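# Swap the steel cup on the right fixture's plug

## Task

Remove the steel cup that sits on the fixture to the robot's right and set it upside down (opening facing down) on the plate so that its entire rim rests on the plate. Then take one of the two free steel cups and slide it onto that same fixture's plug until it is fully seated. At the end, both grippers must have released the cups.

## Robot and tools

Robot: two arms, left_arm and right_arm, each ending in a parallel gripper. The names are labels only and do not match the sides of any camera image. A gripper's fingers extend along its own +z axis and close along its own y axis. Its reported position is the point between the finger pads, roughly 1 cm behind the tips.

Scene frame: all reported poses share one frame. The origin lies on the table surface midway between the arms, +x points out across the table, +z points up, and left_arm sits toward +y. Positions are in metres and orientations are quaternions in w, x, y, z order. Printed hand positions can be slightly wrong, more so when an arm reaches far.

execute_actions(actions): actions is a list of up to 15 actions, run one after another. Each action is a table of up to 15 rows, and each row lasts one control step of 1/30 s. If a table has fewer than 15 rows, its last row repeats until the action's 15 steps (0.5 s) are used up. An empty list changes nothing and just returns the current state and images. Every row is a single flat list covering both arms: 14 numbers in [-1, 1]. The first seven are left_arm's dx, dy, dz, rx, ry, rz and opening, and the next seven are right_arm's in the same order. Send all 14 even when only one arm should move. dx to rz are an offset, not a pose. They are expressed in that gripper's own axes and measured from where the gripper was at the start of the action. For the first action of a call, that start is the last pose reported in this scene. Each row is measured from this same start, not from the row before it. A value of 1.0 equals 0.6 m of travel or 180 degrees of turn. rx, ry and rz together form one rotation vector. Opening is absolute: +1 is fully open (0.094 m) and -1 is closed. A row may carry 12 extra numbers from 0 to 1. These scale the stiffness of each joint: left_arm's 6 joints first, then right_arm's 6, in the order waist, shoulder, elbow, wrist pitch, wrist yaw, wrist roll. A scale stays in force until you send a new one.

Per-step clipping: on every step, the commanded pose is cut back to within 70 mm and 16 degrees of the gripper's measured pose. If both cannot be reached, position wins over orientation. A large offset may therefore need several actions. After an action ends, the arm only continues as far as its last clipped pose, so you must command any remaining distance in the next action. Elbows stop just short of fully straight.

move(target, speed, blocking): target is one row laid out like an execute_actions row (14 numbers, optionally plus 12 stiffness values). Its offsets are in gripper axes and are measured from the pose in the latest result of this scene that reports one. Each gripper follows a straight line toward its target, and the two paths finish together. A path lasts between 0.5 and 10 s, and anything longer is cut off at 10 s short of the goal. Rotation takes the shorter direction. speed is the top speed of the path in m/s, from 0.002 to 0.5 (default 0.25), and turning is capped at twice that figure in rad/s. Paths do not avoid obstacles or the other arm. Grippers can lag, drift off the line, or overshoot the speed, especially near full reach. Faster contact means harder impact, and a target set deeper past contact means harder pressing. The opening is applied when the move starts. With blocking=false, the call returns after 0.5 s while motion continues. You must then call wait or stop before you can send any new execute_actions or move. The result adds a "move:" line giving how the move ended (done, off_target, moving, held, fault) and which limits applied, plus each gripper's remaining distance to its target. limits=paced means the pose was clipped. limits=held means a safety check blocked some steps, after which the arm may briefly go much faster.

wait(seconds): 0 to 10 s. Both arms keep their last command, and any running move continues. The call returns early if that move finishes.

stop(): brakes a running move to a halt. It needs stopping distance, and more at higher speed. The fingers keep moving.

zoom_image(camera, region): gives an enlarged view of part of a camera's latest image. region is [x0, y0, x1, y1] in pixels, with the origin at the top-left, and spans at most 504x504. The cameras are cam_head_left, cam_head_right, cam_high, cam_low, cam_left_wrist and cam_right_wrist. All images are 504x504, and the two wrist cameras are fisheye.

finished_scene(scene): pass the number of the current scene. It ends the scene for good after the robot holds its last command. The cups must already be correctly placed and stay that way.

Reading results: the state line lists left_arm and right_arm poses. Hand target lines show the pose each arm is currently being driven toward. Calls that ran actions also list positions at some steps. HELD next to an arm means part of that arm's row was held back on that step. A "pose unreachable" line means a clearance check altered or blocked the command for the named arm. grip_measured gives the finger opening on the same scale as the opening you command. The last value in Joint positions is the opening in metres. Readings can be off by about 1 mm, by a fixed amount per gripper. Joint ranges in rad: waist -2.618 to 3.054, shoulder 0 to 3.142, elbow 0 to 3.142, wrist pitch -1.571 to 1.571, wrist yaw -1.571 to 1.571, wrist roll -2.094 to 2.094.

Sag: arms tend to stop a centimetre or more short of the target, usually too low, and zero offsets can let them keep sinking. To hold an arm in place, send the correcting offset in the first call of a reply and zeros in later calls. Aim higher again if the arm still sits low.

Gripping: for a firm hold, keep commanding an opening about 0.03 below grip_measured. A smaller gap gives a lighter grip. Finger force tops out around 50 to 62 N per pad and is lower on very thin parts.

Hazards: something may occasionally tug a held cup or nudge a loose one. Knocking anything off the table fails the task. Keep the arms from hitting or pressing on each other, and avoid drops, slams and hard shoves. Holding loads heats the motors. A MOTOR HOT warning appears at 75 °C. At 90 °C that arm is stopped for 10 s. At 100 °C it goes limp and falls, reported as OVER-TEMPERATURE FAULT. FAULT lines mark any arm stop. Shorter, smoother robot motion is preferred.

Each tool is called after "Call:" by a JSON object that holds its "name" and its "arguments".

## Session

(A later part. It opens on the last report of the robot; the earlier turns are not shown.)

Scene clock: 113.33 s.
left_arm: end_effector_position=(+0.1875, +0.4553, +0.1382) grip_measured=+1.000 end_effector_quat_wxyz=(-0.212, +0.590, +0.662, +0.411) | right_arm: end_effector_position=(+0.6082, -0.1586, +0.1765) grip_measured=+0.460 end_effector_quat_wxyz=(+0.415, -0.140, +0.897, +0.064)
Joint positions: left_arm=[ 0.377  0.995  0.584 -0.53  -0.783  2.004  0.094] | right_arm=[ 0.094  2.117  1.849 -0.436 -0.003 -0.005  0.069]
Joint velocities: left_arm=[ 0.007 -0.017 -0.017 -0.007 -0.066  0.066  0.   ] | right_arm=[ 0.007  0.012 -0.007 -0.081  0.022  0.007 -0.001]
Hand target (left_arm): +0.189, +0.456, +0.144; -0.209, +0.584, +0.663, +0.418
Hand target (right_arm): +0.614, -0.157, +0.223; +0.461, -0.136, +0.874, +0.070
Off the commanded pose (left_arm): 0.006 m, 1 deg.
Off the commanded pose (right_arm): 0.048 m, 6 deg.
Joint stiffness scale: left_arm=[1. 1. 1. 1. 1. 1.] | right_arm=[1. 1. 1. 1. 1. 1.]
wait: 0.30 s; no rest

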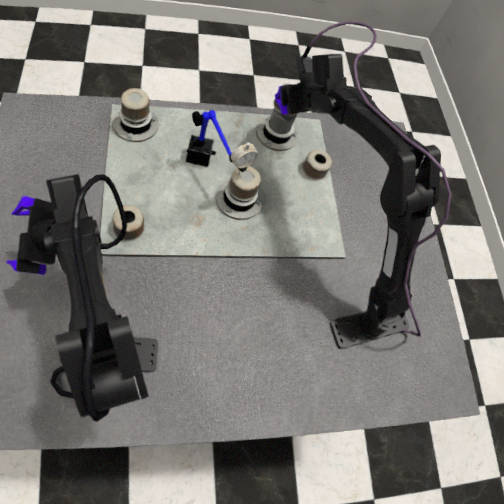

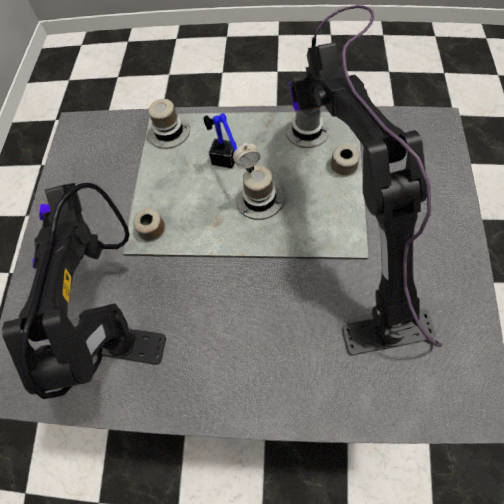

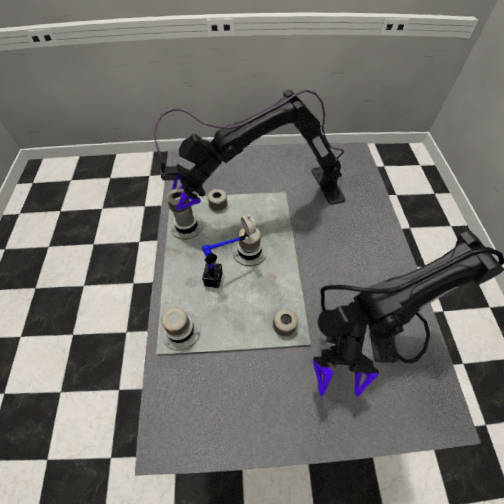

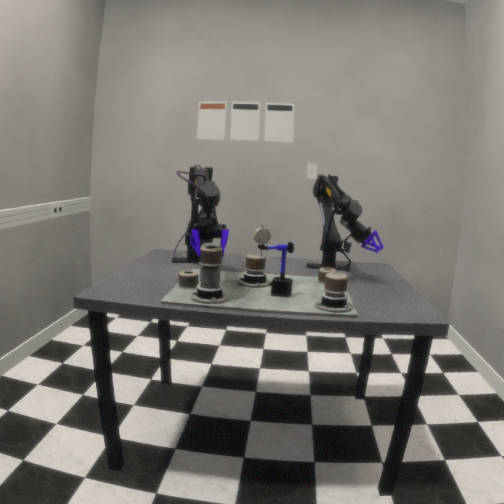

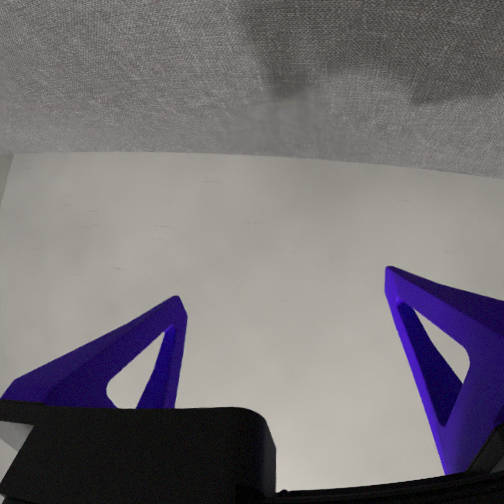

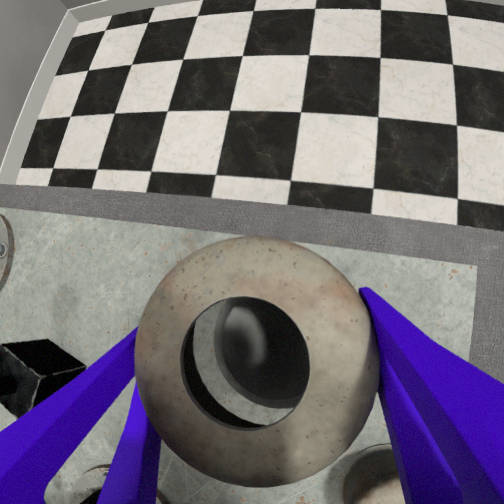

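Call:
{"name": "execute_actions", "arguments": {"actions": [[[0.0075,0.0054,-0.004,-0.003,0.003,-0.004,1,-0.0645,0.0016,-0.0454,0,-0.034,0,0.425],[0.0075,0.0054,-0.004,-0.003,0.003,-0.004,1,-0.0618,0.004,-0.049,-0.001,-0.034,-0.001,0.425],[0.0075,0.0054,-0.004,-0.003,0.003,-0.004,1,-0.0572,0.008,-0.055,-0.002,-0.034,-0.002,0.425],[0.0075,0.0054,-0.004,-0.003,0.003,-0.004,1,-0.0518,0.0128,-0.0622,-0.004,-0.034,-0.003,0.425],[0.0075,0.0054,-0.004,-0.003,0.003,-0.004,1,-0.0454,0.0184,-0.0706,-0.005,-0.034,-0.004,0.425],[0.0075,0.0054,-0.004,-0.003,0.003,-0.004,1,-0.0382,0.0248,-0.0802,-0.007,-0.034,-0.006,0.425],[0.0075,0.0054,-0.004,-0.003,0.003,-0.004,1,-0.030,0.032,-0.091,-0.009,-0.034,-0.008,0.425],[0.0075,0.0054,-0.004,-0.003,0.003,-0.004,1,-0.0219,0.0392,-0.1018,-0.011,-0.034,-0.009,0.425],[0.0075,0.0054,-0.004,-0.003,0.003,-0.004,1,-0.0137,0.0464,-0.1125,-0.013,-0.034,-0.011,0.425],[0.0075,0.0054,-0.004,-0.003,0.003,-0.004,1,-0.0055,0.0536,-0.1233,-0.015,-0.034,-0.013,0.425],[0.0075,0.0054,-0.004,-0.003,0.003,-0.004,1,0.0026,0.0608,-0.1341,-0.017,-0.034,-0.014,0.425],[0.0075,0.0054,-0.004,-0.003,0.003,-0.004,1,0.0099,0.0672,-0.1437,-0.019,-0.034,-0.016,0.425],[0.0075,0.0054,-0.004,-0.003,0.003,-0.004,1,0.0162,0.0728,-0.1521,-0.021,-0.034,-0.017,0.425],[0.0075,0.0054,-0.004,-0.003,0.003,-0.004,1,0.0208,0.0768,-0.1581,-0.022,-0.034,-0.018,0.425],[0.0075,0.0054,-0.004,-0.003,0.003,-0.004,1,0.0244,0.08,-0.1629,-0.023,-0.034,-0.019,0.425]]]}}

Call:
{"name": "wait", "arguments": {"seconds": 0.4}}

Scene clock: 126.97 s.
left_arm: end_effector_position=(+0.1875, +0.4553, +0.1382) grip_measured=+1.000 end_effector_quat_wxyz=(-0.212, +0.590, +0.662, +0.411) | right_arm: end_effector_position=(+0.5163, -0.1489, +0.1893) grip_measured=+0.460 end_effector_quat_wxyz=(+0.401, -0.173, +0.897, +0.077)
Joint positions: left_arm=[ 0.377  0.995  0.584 -0.53  -0.783  2.004  0.094] | right_arm=[ 0.164  1.795  1.472 -0.407 -0.005 -0.005  0.069]
Joint velocities: left_arm=[-0.002  0.002 -0.002  0.037 -0.081 -0.11   0.   ] | right_arm=[ 0.271 -0.672 -0.647  0.066  0.007 -0.007 -0.   ]
Hand target (left_arm): +0.189, +0.456, +0.144; -0.209, +0.584, +0.663, +0.418
Hand target (right_arm): +0.514, -0.139, +0.230; +0.456, -0.177, +0.867, +0.092
Off the commanded pose (left_arm): 0.006 m, 1 deg.
Off the commanded pose (right_arm): 0.041 m, 8 deg.
Joint stiffness scale: left_arm=[1. 1. 1. 1. 1. 1.] | right_arm=[1. 1. 1. 1. 1. 1.]
Step readings (end_effector_position):
0: left_arm (+0.1875, +0.4553, +0.1382) | right_arm (+0.6060, -0.1593, +0.1738)
1: left_arm (+0.1875, +0.4553, +0.1382) | right_arm (+0.6059, -0.1593, +0.1742)
2: left_arm (+0.1875, +0.4553, +0.1382) | right_arm (+0.6055, -0.1594, +0.1747)
4: left_arm (+0.1875, +0.4553, +0.1382) | right_arm (+0.6018, -0.1606, +0.1761)
8: left_arm (+0.1875, +0.4553, +0.1382) | right_arm (+0.5786, -0.1635, +0.1782)
15: end_effector_position above

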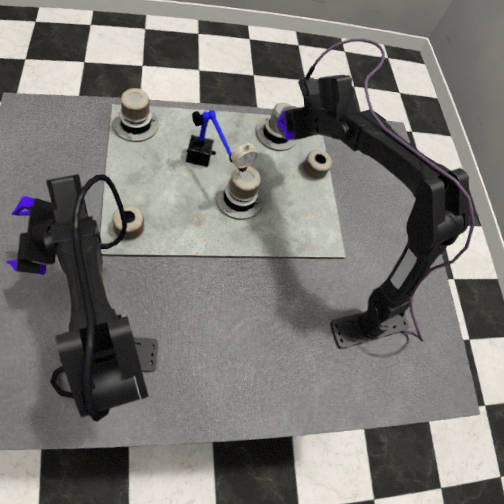

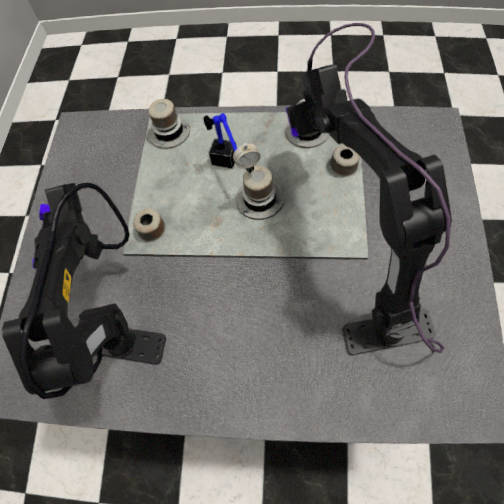

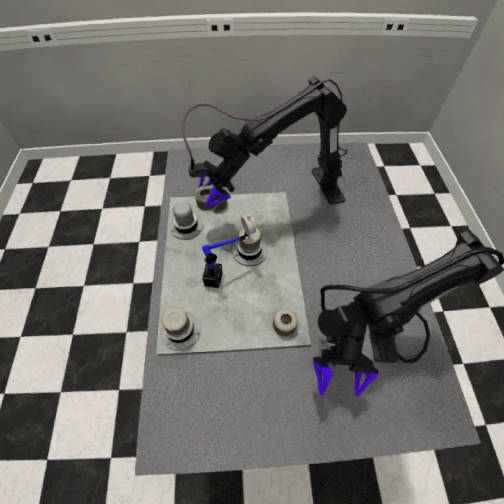

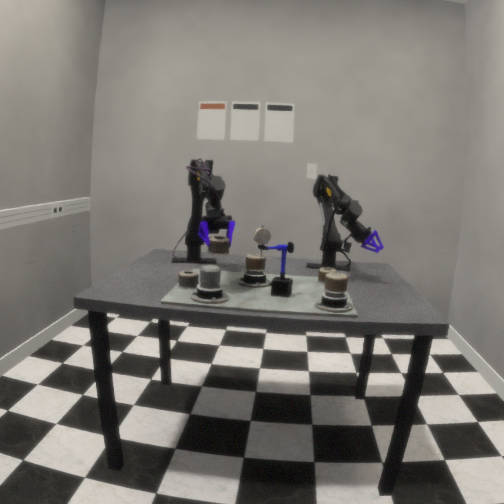

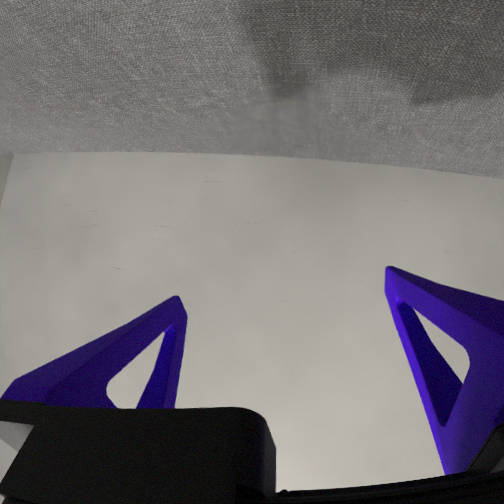

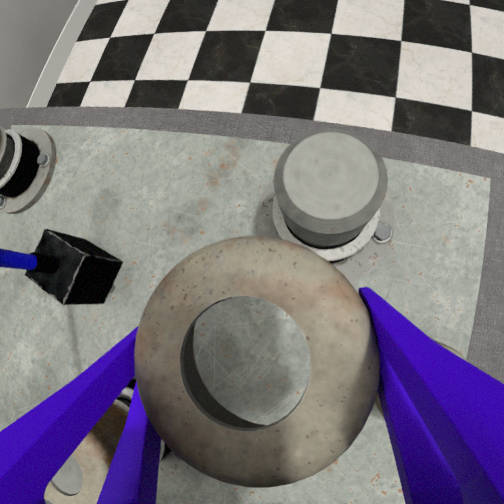

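Scene clock: 127.37 s.
left_arm: end_effector_position=(+0.1875, +0.4553, +0.1382) grip_measured=+1.000 end_effector_quat_wxyz=(-0.212, +0.590, +0.662, +0.411) | right_arm: end_effector_position=(+0.5077, -0.1408, +0.2007) grip_measured=+0.460 end_effector_quat_wxyz=(+0.414, -0.181, +0.888, +0.086)
Joint positions: left_arm=[ 0.377  0.995  0.584 -0.53  -0.783  2.004  0.094] | right_arm=[ 0.183  1.754  1.443 -0.386 -0.01  -0.005  0.069]
Joint velocities: left_arm=[ 0.012 -0.012 -0.002 -0.007  0.037  0.022  0.   ] | right_arm=[-0.007 -0.002 -0.012  0.022 -0.007  0.051  0.   ]
Hand target (left_arm): +0.189, +0.456, +0.144; -0.209, +0.584, +0.663, +0.418
Hand target (right_arm): +0.514, -0.139, +0.230; +0.456, -0.177, +0.867, +0.092
Off the commanded pose (left_arm): 0.006 m, 1 deg.
Off the commanded pose (right_arm): 0.028 m, 6 deg.
Joint stiffness scale: left_arm=[1. 1. 1. 1. 1. 1.] | right_arm=[1. 1. 1. 1. 1. 1.]
wait: 0.40 s; at rest by 0.37 s

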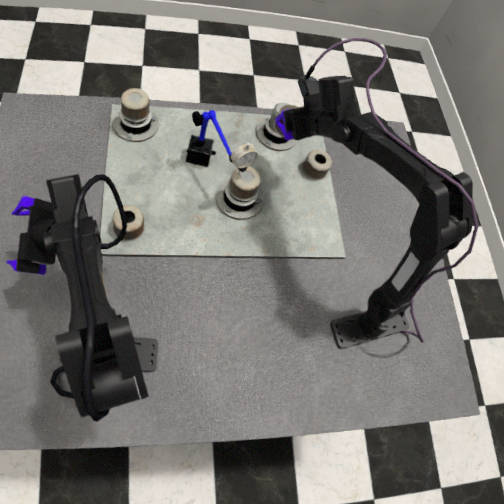

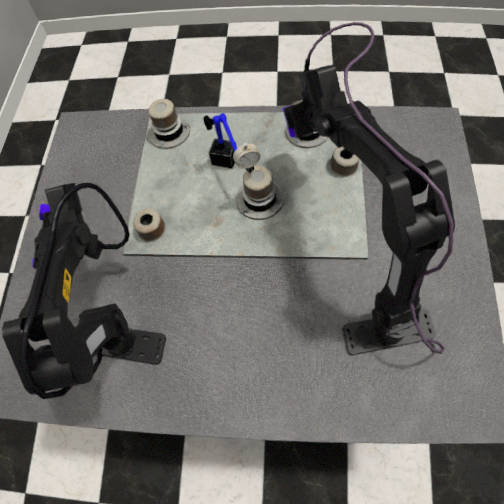

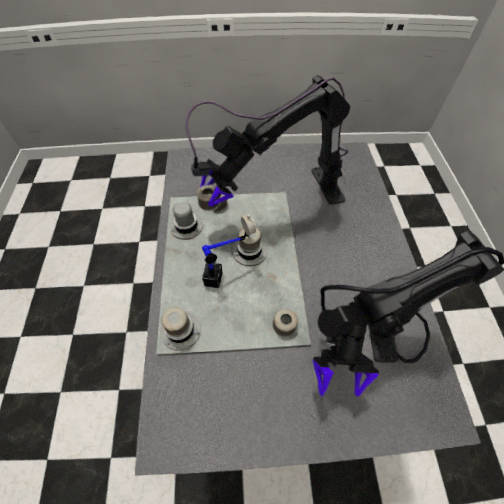

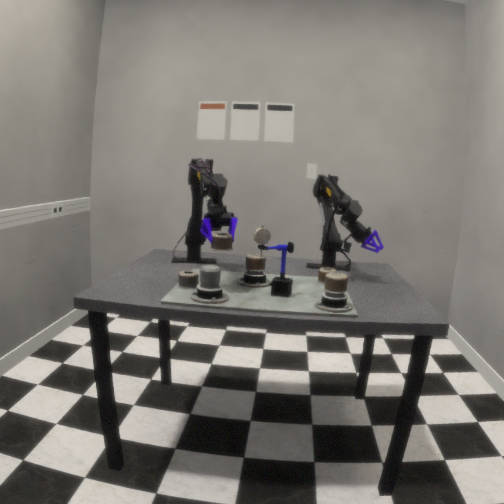

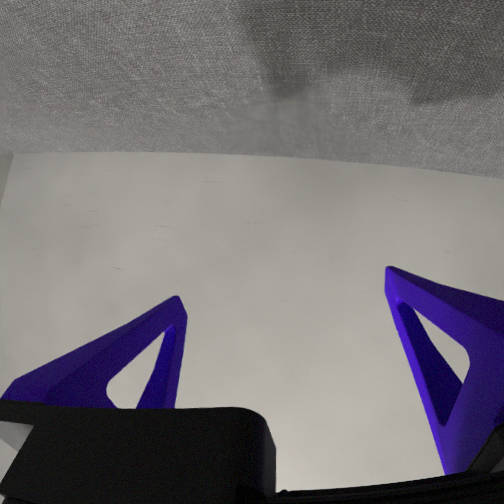

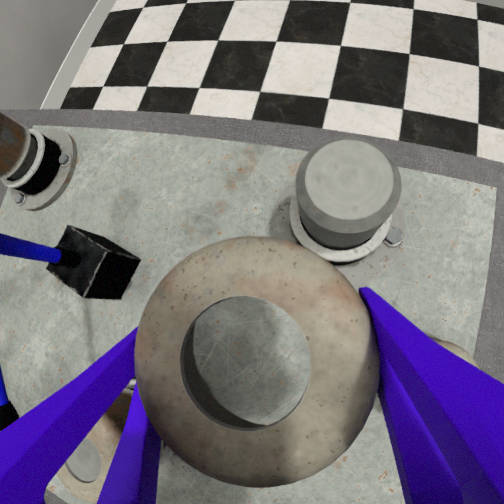

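Call:
{"name": "move", "arguments": {"target": [0.0075,0.0054,-0.004,-0.003,0.003,-0.004,1,0.1275,0.028,0.097,-0.0064,-0.039,-0.0054,0.425], "speed": 0.13}}

Scene clock: 135.13 s.
left_arm: end_effector_position=(+0.1875, +0.4553, +0.1382) grip_measured=+1.000 end_effector_quat_wxyz=(-0.212, +0.590, +0.662, +0.411) | right_arm: end_effector_position=(+0.4844, -0.1359, +0.0822) grip_measured=+0.460 end_effector_quat_wxyz=(+0.429, -0.189, +0.878, +0.094)
Joint positions: left_arm=[ 0.377  0.995  0.584 -0.53  -0.783  2.004  0.094] | right_arm=[ 0.212  1.819  0.991  0.168 -0.006 -0.001  0.069]
Joint velocities: left_arm=[-0.022 -0.007  0.017  0.007 -0.007 -0.066  0.   ] | right_arm=[-0.007 -0.002 -0.007 -0.066  0.007 -0.095  0.001]
Hand target (left_arm): +0.189, +0.456, +0.144; -0.209, +0.584, +0.663, +0.418
Hand target (right_arm): +0.495, -0.127, +0.105; +0.466, -0.186, +0.859, +0.102
Off the commanded pose (left_arm): 0.006 m, 1 deg.
Off the commanded pose (right_arm): 0.027 m, 5 deg.
Joint stiffness scale: left_arm=[1. 1. 1. 1. 1. 1.] | right_arm=[1. 1. 1. 1. 1. 1.]
move: off_target (right_arm)

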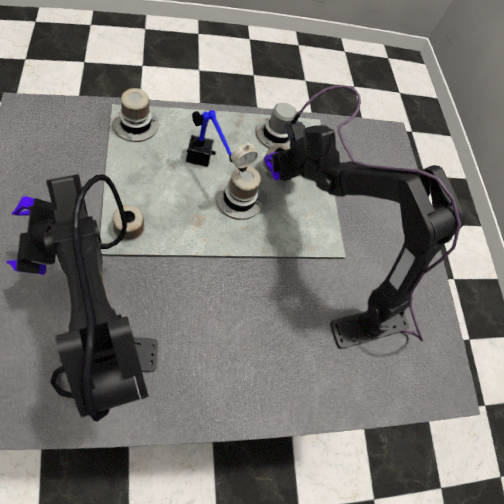

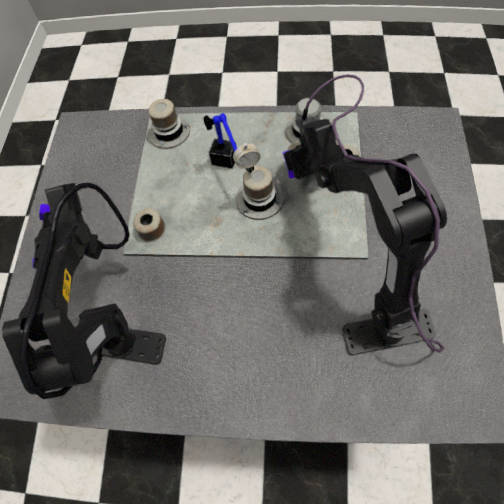

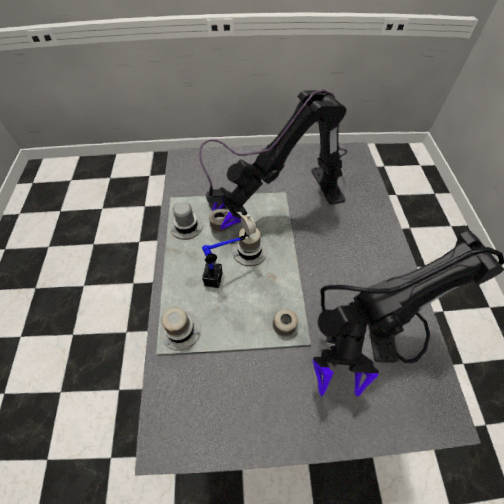

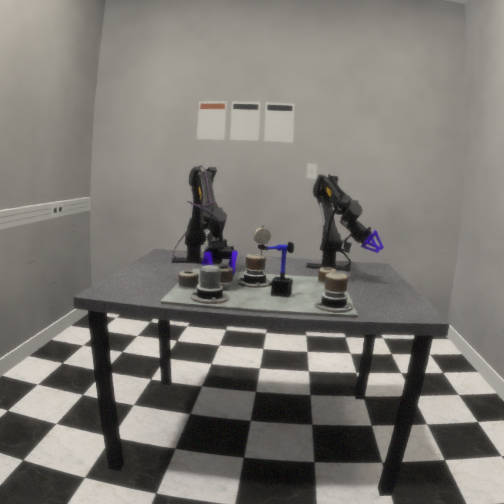

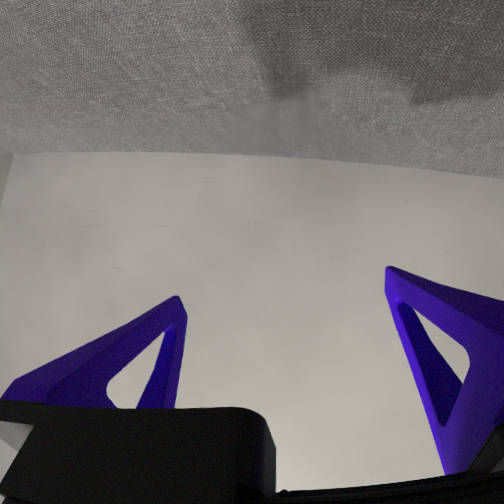

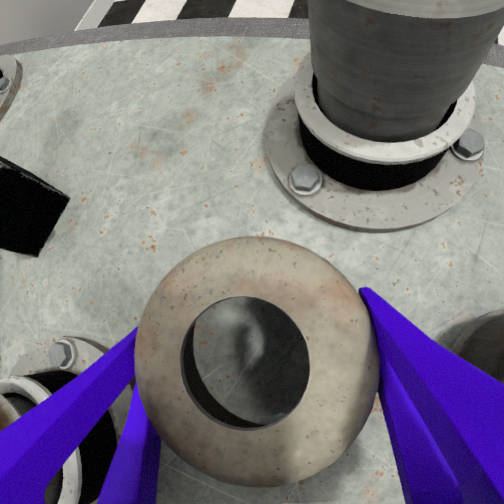

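Call:
{"name": "execute_actions", "arguments": {"actions": [[[0.0075,0.0054,-0.004,-0.003,0.003,-0.004,1,-0.040,0.004,-0.003,0,-0.026,0,0.425],[0.0075,0.0054,-0.004,-0.003,0.003,-0.004,1,-0.0347,0.004,0.0011,0,-0.025,0,0.425],[0.0075,0.0054,-0.004,-0.003,0.003,-0.004,1,-0.0294,0.004,0.0052,0,-0.024,0,0.425],[0.0075,0.0054,-0.004,-0.003,0.003,-0.004,1,-0.0241,0.004,0.0093,0,-0.023,0,0.425],[0.0075,0.0054,-0.004,-0.003,0.003,-0.004,1,-0.0189,0.004,0.0134,0,-0.022,0,0.425],[0.0075,0.0054,-0.004,-0.003,0.003,-0.004,1,-0.0149,0.004,0.0165,0,-0.022,0,0.425],[0.0075,0.0054,-0.004,-0.003,0.003,-0.004,1,-0.011,0.004,0.0195,0,-0.022,0,0.425],[0.0075,0.0054,-0.004,-0.003,0.003,-0.004,1,-0.0083,0.004,0.0216,0,-0.022,0,0.425],[0.0075,0.0054,-0.004,-0.003,0.003,-0.004,1,-0.0057,0.004,0.0236,0,-0.022,0,0.425],[0.0075,0.0054,-0.004,-0.003,0.003,-0.004,1,-0.0037,0.004,0.0252,0,-0.022,0,0.425],[0.0075,0.0054,-0.004,-0.003,0.003,-0.004,1,-0.0017,0.004,0.0267,0,-0.022,0,0.425],[0.0075,0.0054,-0.004,-0.003,0.003,-0.004,1,-0.0004,0.004,0.0277,0,-0.022,0,0.425],[0.0075,0.0054,-0.004,-0.003,0.003,-0.004,1,0.0009,0.004,0.0287,0,-0.022,0,0.425],[0.0075,0.0054,-0.004,-0.003,0.003,-0.004,1,0.0015,0.004,0.0293,0,-0.022,0,0.425],[0.0075,0.0054,-0.004,-0.003,0.003,-0.004,1,0.0022,0.004,0.0298,0,-0.022,0,0.425]]]}}

Call:
{"name": "wait", "arguments": {"seconds": 0.3}}

Scene clock: 150.60 s.
left_arm: end_effector_position=(+0.1875, +0.4553, +0.1382) grip_measured=+1.000 end_effector_quat_wxyz=(-0.212, +0.590, +0.662, +0.411) | right_arm: end_effector_position=(+0.4881, -0.1345, +0.0585) grip_measured=+0.460 end_effector_quat_wxyz=(+0.432, -0.189, +0.877, +0.093)
Joint positions: left_arm=[ 0.377  0.995  0.584 -0.53  -0.783  2.004  0.094] | right_arm=[ 0.213  1.888  0.963  0.27  -0.003 -0.003  0.069]
Joint velocities: left_arm=[ 0.012  0.007 -0.002 -0.037  0.007 -0.081  0.   ] | right_arm=[-0.007  0.032 -0.002  0.139 -0.007 -0.066  0.   ]
Hand target (left_arm): +0.189, +0.456, +0.144; -0.209, +0.584, +0.663, +0.418
Hand target (right_arm): +0.495, -0.128, +0.070; +0.459, -0.186, +0.863, +0.100
Off the commanded pose (left_arm): 0.006 m, 1 deg.
Off the commanded pose (right_arm): 0.015 m, 4 deg.
Joint stiffness scale: left_arm=[1. 1. 1. 1. 1. 1.] | right_arm=[1. 1. 1. 1. 1. 1.]
Step readings (end_effector_position):
0: left_arm (+0.1875, +0.4553, +0.1382) | right_arm (+0.4846, -0.1358, +0.0825)
1: left_arm (+0.1875, +0.4553, +0.1382) | right_arm (+0.4846, -0.1358, +0.0825)
2: left_arm (+0.1875, +0.4553, +0.1382) | right_arm (+0.4849, -0.1357, +0.0823)
4: left_arm (+0.1875, +0.4553, +0.1382) | right_arm (+0.4863, -0.1351, +0.0806)
8: left_arm (+0.1875, +0.4553, +0.1382) | right_arm (+0.4878, -0.1344, +0.0681)
15: end_effector_position above

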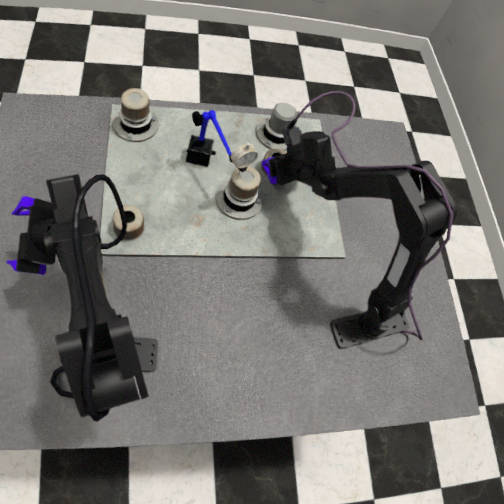

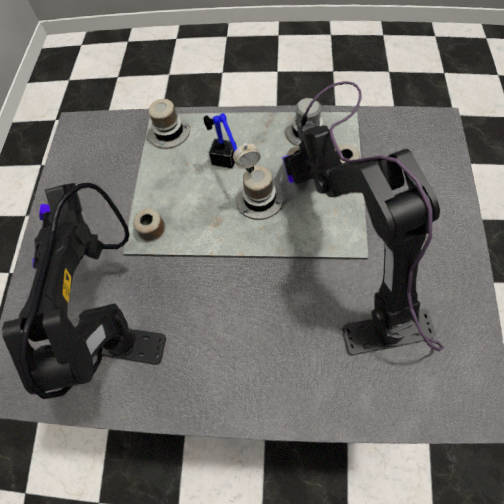

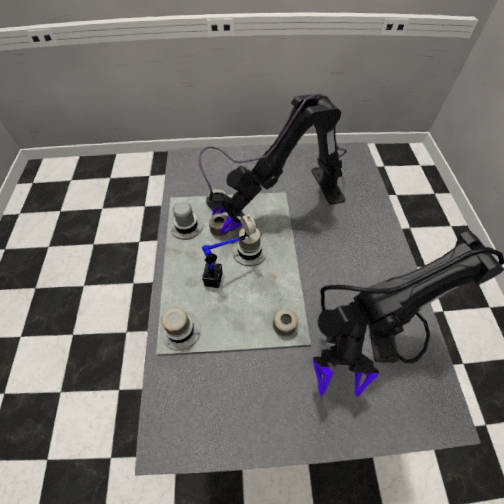

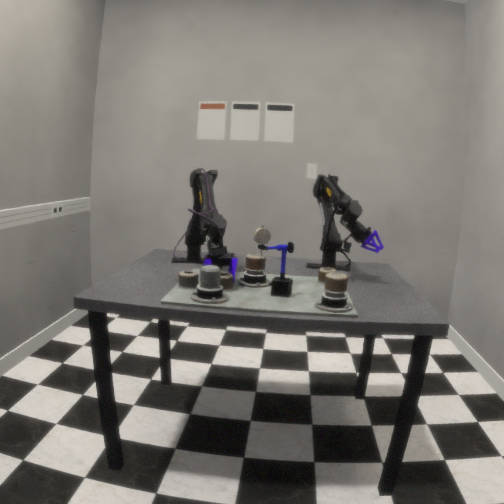

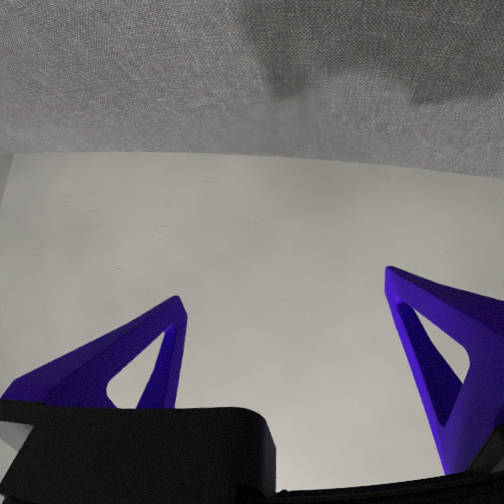

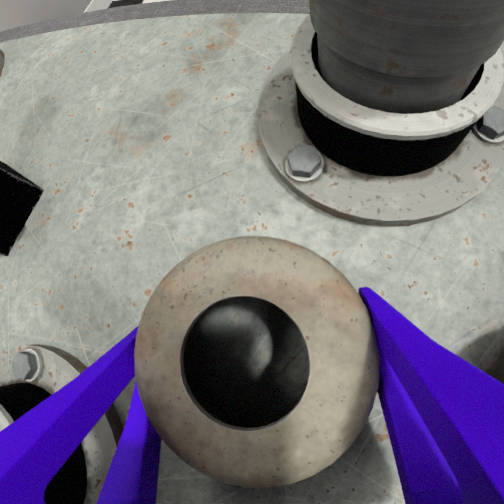

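Scene clock: 150.90 s.
left_arm: end_effector_position=(+0.1875, +0.4553, +0.1382) grip_measured=+1.000 end_effector_quat_wxyz=(-0.212, +0.590, +0.662, +0.411) | right_arm: end_effector_position=(+0.4896, -0.1338, +0.0591) grip_measured=+0.460 end_effector_quat_wxyz=(+0.437, -0.189, +0.874, +0.094)
Joint positions: left_arm=[ 0.377  0.995  0.584 -0.53  -0.783  2.004  0.094] | right_arm=[ 0.213  1.893  0.962  0.287 -0.003 -0.002  0.069]
Joint velocities: left_arm=[-0.012 -0.017  0.012 -0.022 -0.007  0.037  0.   ] | right_arm=[-0.007  0.012 -0.007  0.022 -0.007 -0.066  0.   ]
Hand target (left_arm): +0.189, +0.456, +0.144; -0.209, +0.584, +0.663, +0.418
Hand target (right_arm): +0.495, -0.128, +0.070; +0.459, -0.186, +0.863, +0.100
Off the commanded pose (left_arm): 0.006 m, 1 deg.
Off the commanded pose (right_arm): 0.014 m, 3 deg.
Joint stiffness scale: left_arm=[1. 1. 1. 1. 1. 1.] | right_arm=[1. 1. 1. 1. 1. 1.]
wait: 0.30 s; at rest by 0.20 s

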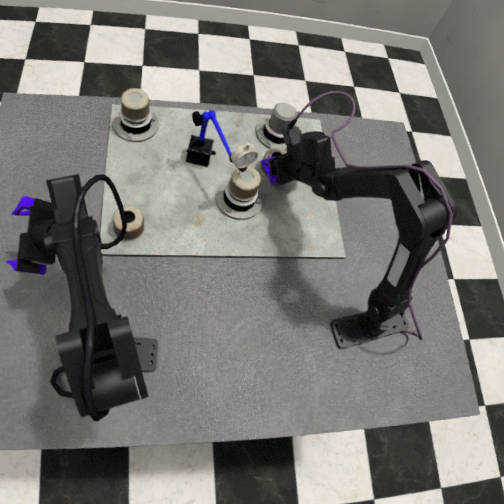

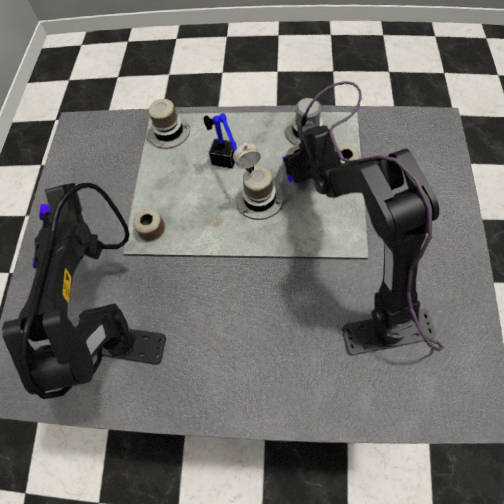

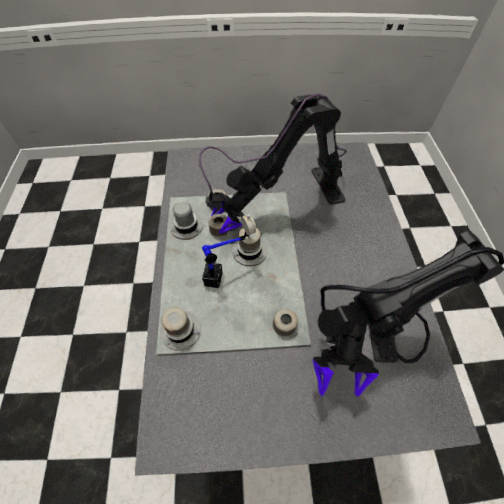

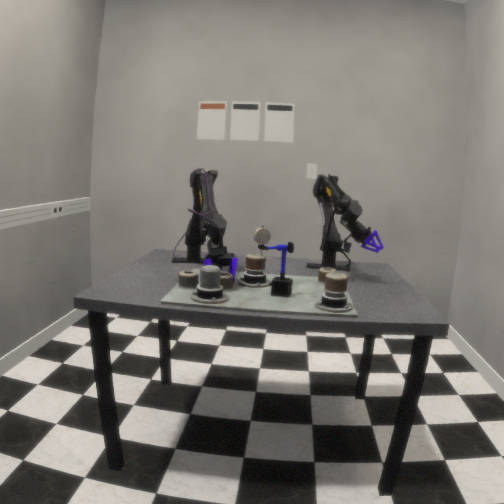

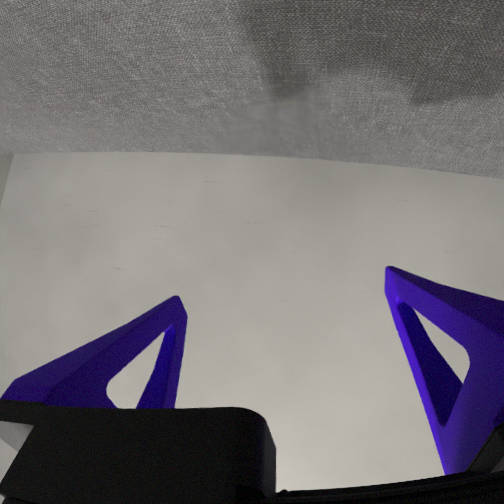

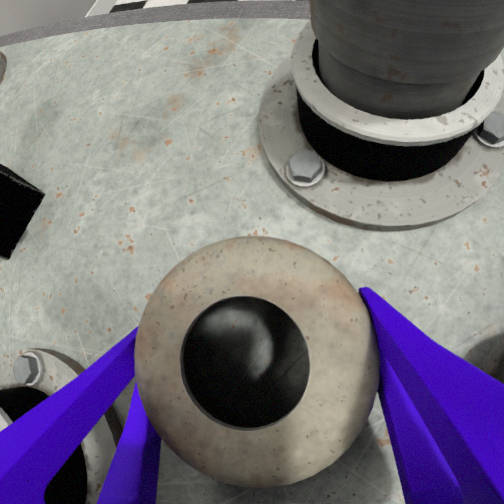

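Call:
{"name": "execute_actions", "arguments": {"actions": [[[0.0075,0.0054,-0.004,-0.003,0.003,-0.004,1,-0.020,0.003,-0.0015,0,-0.013,0,0.425],[0.0075,0.0054,-0.004,-0.003,0.003,-0.004,1,-0.018,0.002,-0.002,0,-0.009,0,0.425],[0.0075,0.0054,-0.004,-0.003,0.003,-0.004,1,-0.016,0.001,-0.002,0,-0.005,0,0.425],[0.0075,0.0054,-0.004,-0.003,0.003,-0.004,1,-0.014,0,-0.003,0,-0.001,0,0.425],[0.0075,0.0054,-0.004,-0.003,0.003,-0.004,1,-0.0123,0,-0.003,0,0.003,0,0.43],[0.0075,0.0054,-0.004,-0.003,0.003,-0.004,1,-0.0123,0,-0.003,0,0.004,0,0.44],[0.0075,0.0054,-0.004,-0.003,0.003,-0.004,1,-0.0123,0,-0.003,0,0.004,0,0.45],[0.0075,0.0054,-0.004,-0.003,0.003,-0.004,1,-0.0123,0,-0.003,0,0.004,0,0.46],[0.0075,0.0054,-0.004,-0.003,0.003,-0.004,1,-0.0123,0,-0.003,0,0.004,0,0.49],[0.0075,0.0054,-0.004,-0.003,0.003,-0.004,1,-0.0123,0,-0.003,0,0.004,0,0.55],[0.0075,0.0054,-0.004,-0.003,0.003,-0.004,1,-0.0123,0,-0.003,0,0.004,0,0.65],[0.0075,0.0054,-0.004,-0.003,0.003,-0.004,1,-0.0123,0,-0.003,0,0.004,0,0.76],[0.0075,0.0054,-0.004,-0.003,0.003,-0.004,1,-0.0123,0,-0.003,0,0.004,0,0.88],[0.0075,0.0054,-0.004,-0.003,0.003,-0.004,1,-0.0123,0,-0.003,0,0.004,0,1.0]]]}}

Call:
{"name": "move", "arguments": {"target": [0.0075,0.0054,-0.004,-0.003,0.003,-0.004,1,-0.095,0,-0.082,0,-0.008,0,1], "speed": 0.15}}

Scene clock: 169.07 s.
left_arm: end_effector_position=(+0.1875, +0.4553, +0.1382) grip_measured=+1.000 end_effector_quat_wxyz=(-0.212, +0.590, +0.662, +0.411) | right_arm: end_effector_position=(+0.4853, -0.1357, +0.0530) grip_measured=+0.985 end_effector_quat_wxyz=(+0.419, -0.190, +0.883, +0.091)
Joint positions: left_arm=[ 0.377  0.995  0.584 -0.53  -0.783  2.004  0.094] | right_arm=[ 0.213  1.893  0.97   0.239 -0.003 -0.002  0.093]
Joint velocities: left_arm=[ 0.012  0.012  0.002 -0.11  -0.022 -0.007  0.   ] | right_arm=[ 0.012 -0.002  0.012 -0.095  0.007  0.051  0.029]
Hand target (left_arm): +0.189, +0.456, +0.144; -0.209, +0.584, +0.663, +0.418
Hand target (right_arm): +0.492, -0.133, +0.066; +0.431, -0.189, +0.877, +0.093
Off the commanded pose (left_arm): 0.006 m, 1 deg.
Off the commanded pose (right_arm): 0.015 m, 2 deg.
Joint stiffness scale: left_arm=[1. 1. 1. 1. 1. 1.] | right_arm=[1. 1. 1. 1. 1. 1.]
Step readings (end_effector_position):
0: left_arm (+0.1875, +0.4553, +0.1382) | right_arm (+0.4896, -0.1338, +0.0591)
1: left_arm (+0.1875, +0.4553, +0.1382) | right_arm (+0.4896, -0.1338, +0.0591)
2: left_arm (+0.1875, +0.4553, +0.1382) | right_arm (+0.4895, -0.1338, +0.0589)
4: left_arm (+0.1875, +0.4553, +0.1382) | right_arm (+0.4890, -0.1341, +0.0581)
8: left_arm (+0.1875, +0.4553, +0.1382) | right_arm (+0.4888, -0.1341, +0.0578)
15: end_effector_position above

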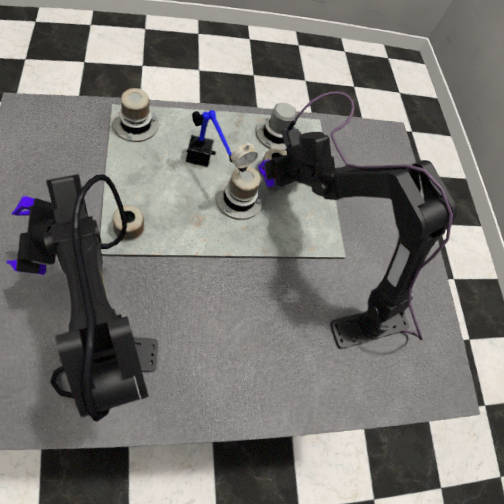

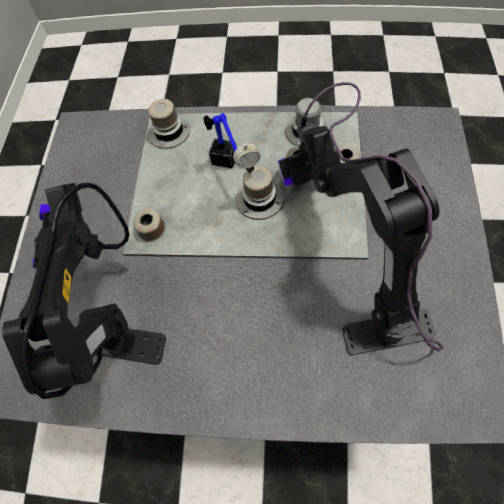

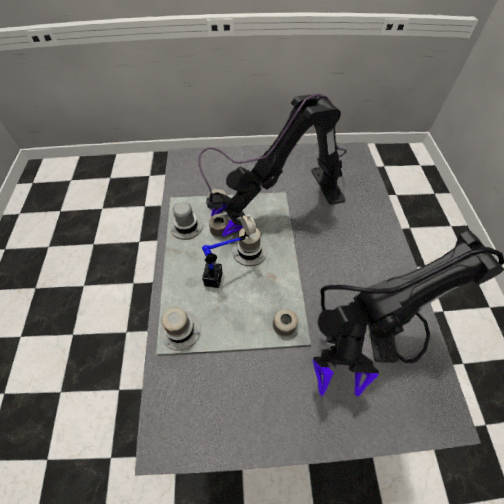

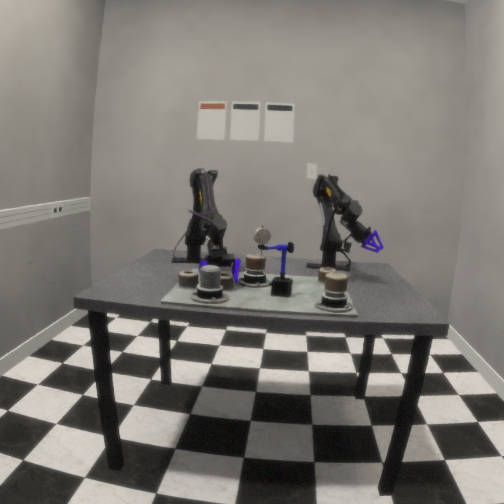

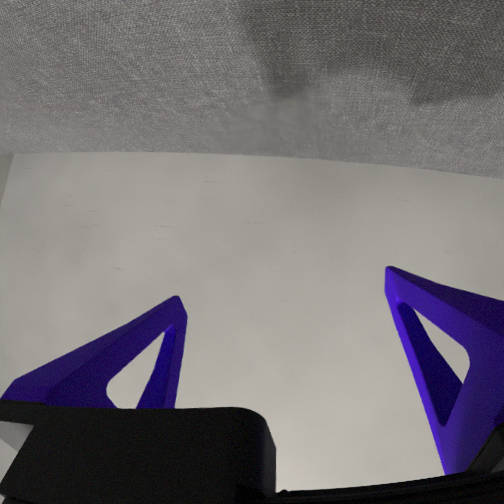

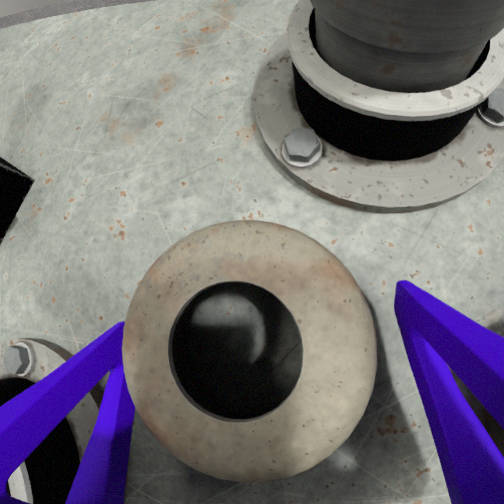

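Scene clock: 170.23 s.
left_arm: end_effector_position=(+0.1875, +0.4553, +0.1382) grip_measured=+1.000 end_effector_quat_wxyz=(-0.212, +0.590, +0.662, +0.411) | right_arm: end_effector_position=(+0.4778, -0.1391, +0.1099) grip_measured=+0.999 end_effector_quat_wxyz=(+0.412, -0.191, +0.886, +0.089)
Joint positions: left_arm=[ 0.377  0.995  0.584 -0.53  -0.783  2.004  0.094] | right_arm=[ 0.213  1.746  1.061 -0.015 -0.003 -0.002  0.094]
Joint velocities: left_arm=[ 0.012 -0.027  0.012  0.037  0.022 -0.007  0.   ] | right_arm=[ 0.012 -0.022  0.002 -0.066 -0.022 -0.022 -0.   ]
Hand target (left_arm): +0.189, +0.456, +0.144; -0.209, +0.584, +0.663, +0.418
Hand target (right_arm): +0.484, -0.137, +0.129; +0.431, -0.189, +0.878, +0.093
Off the commanded pose (left_arm): 0.006 m, 1 deg.
Off the commanded pose (right_arm): 0.019 m, 2 deg.
Joint stiffness scale: left_arm=[1. 1. 1. 1. 1. 1.] | right_arm=[1. 1. 1. 1. 1. 1.]
move: off_target (right_arm)

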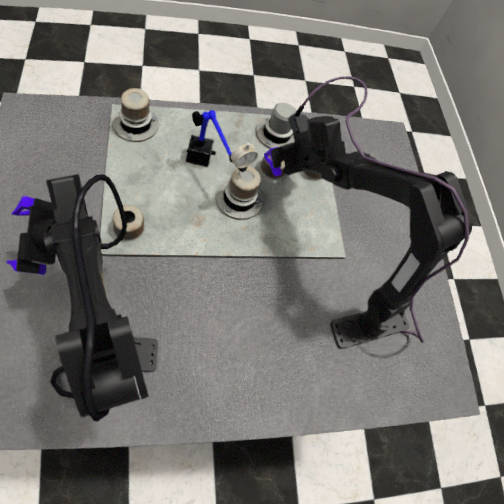

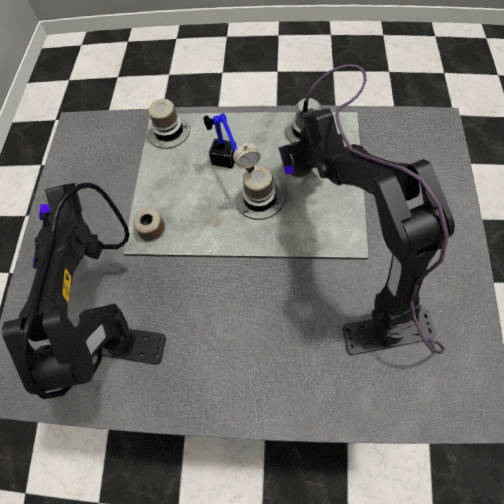

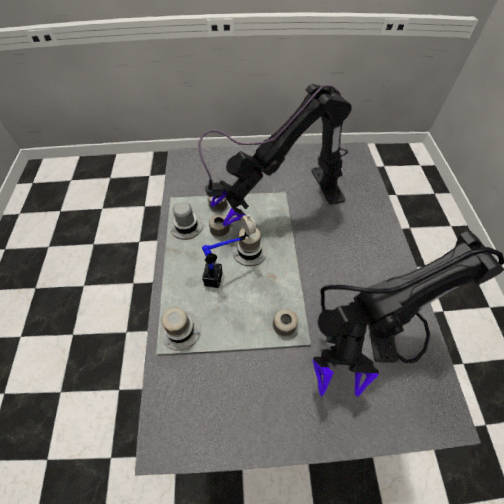

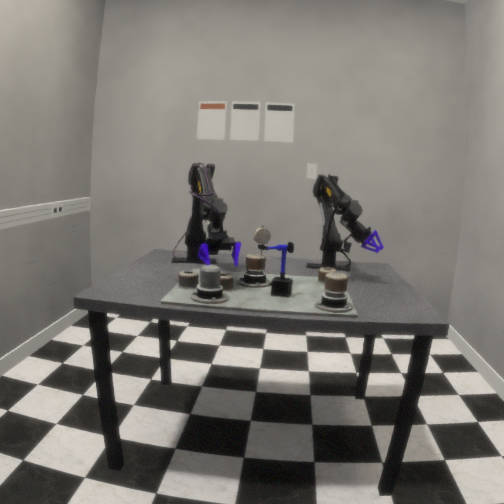

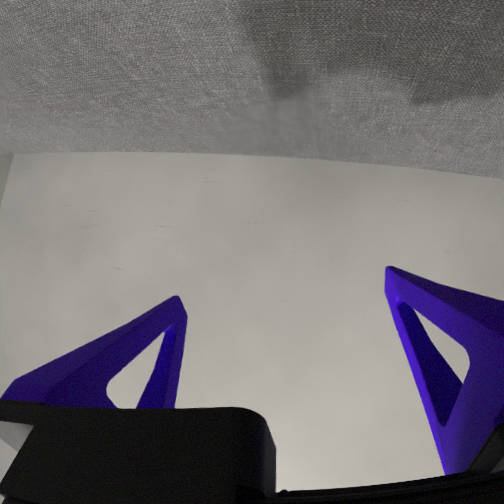

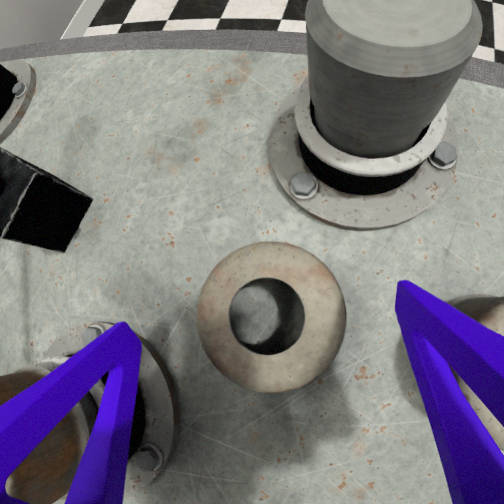

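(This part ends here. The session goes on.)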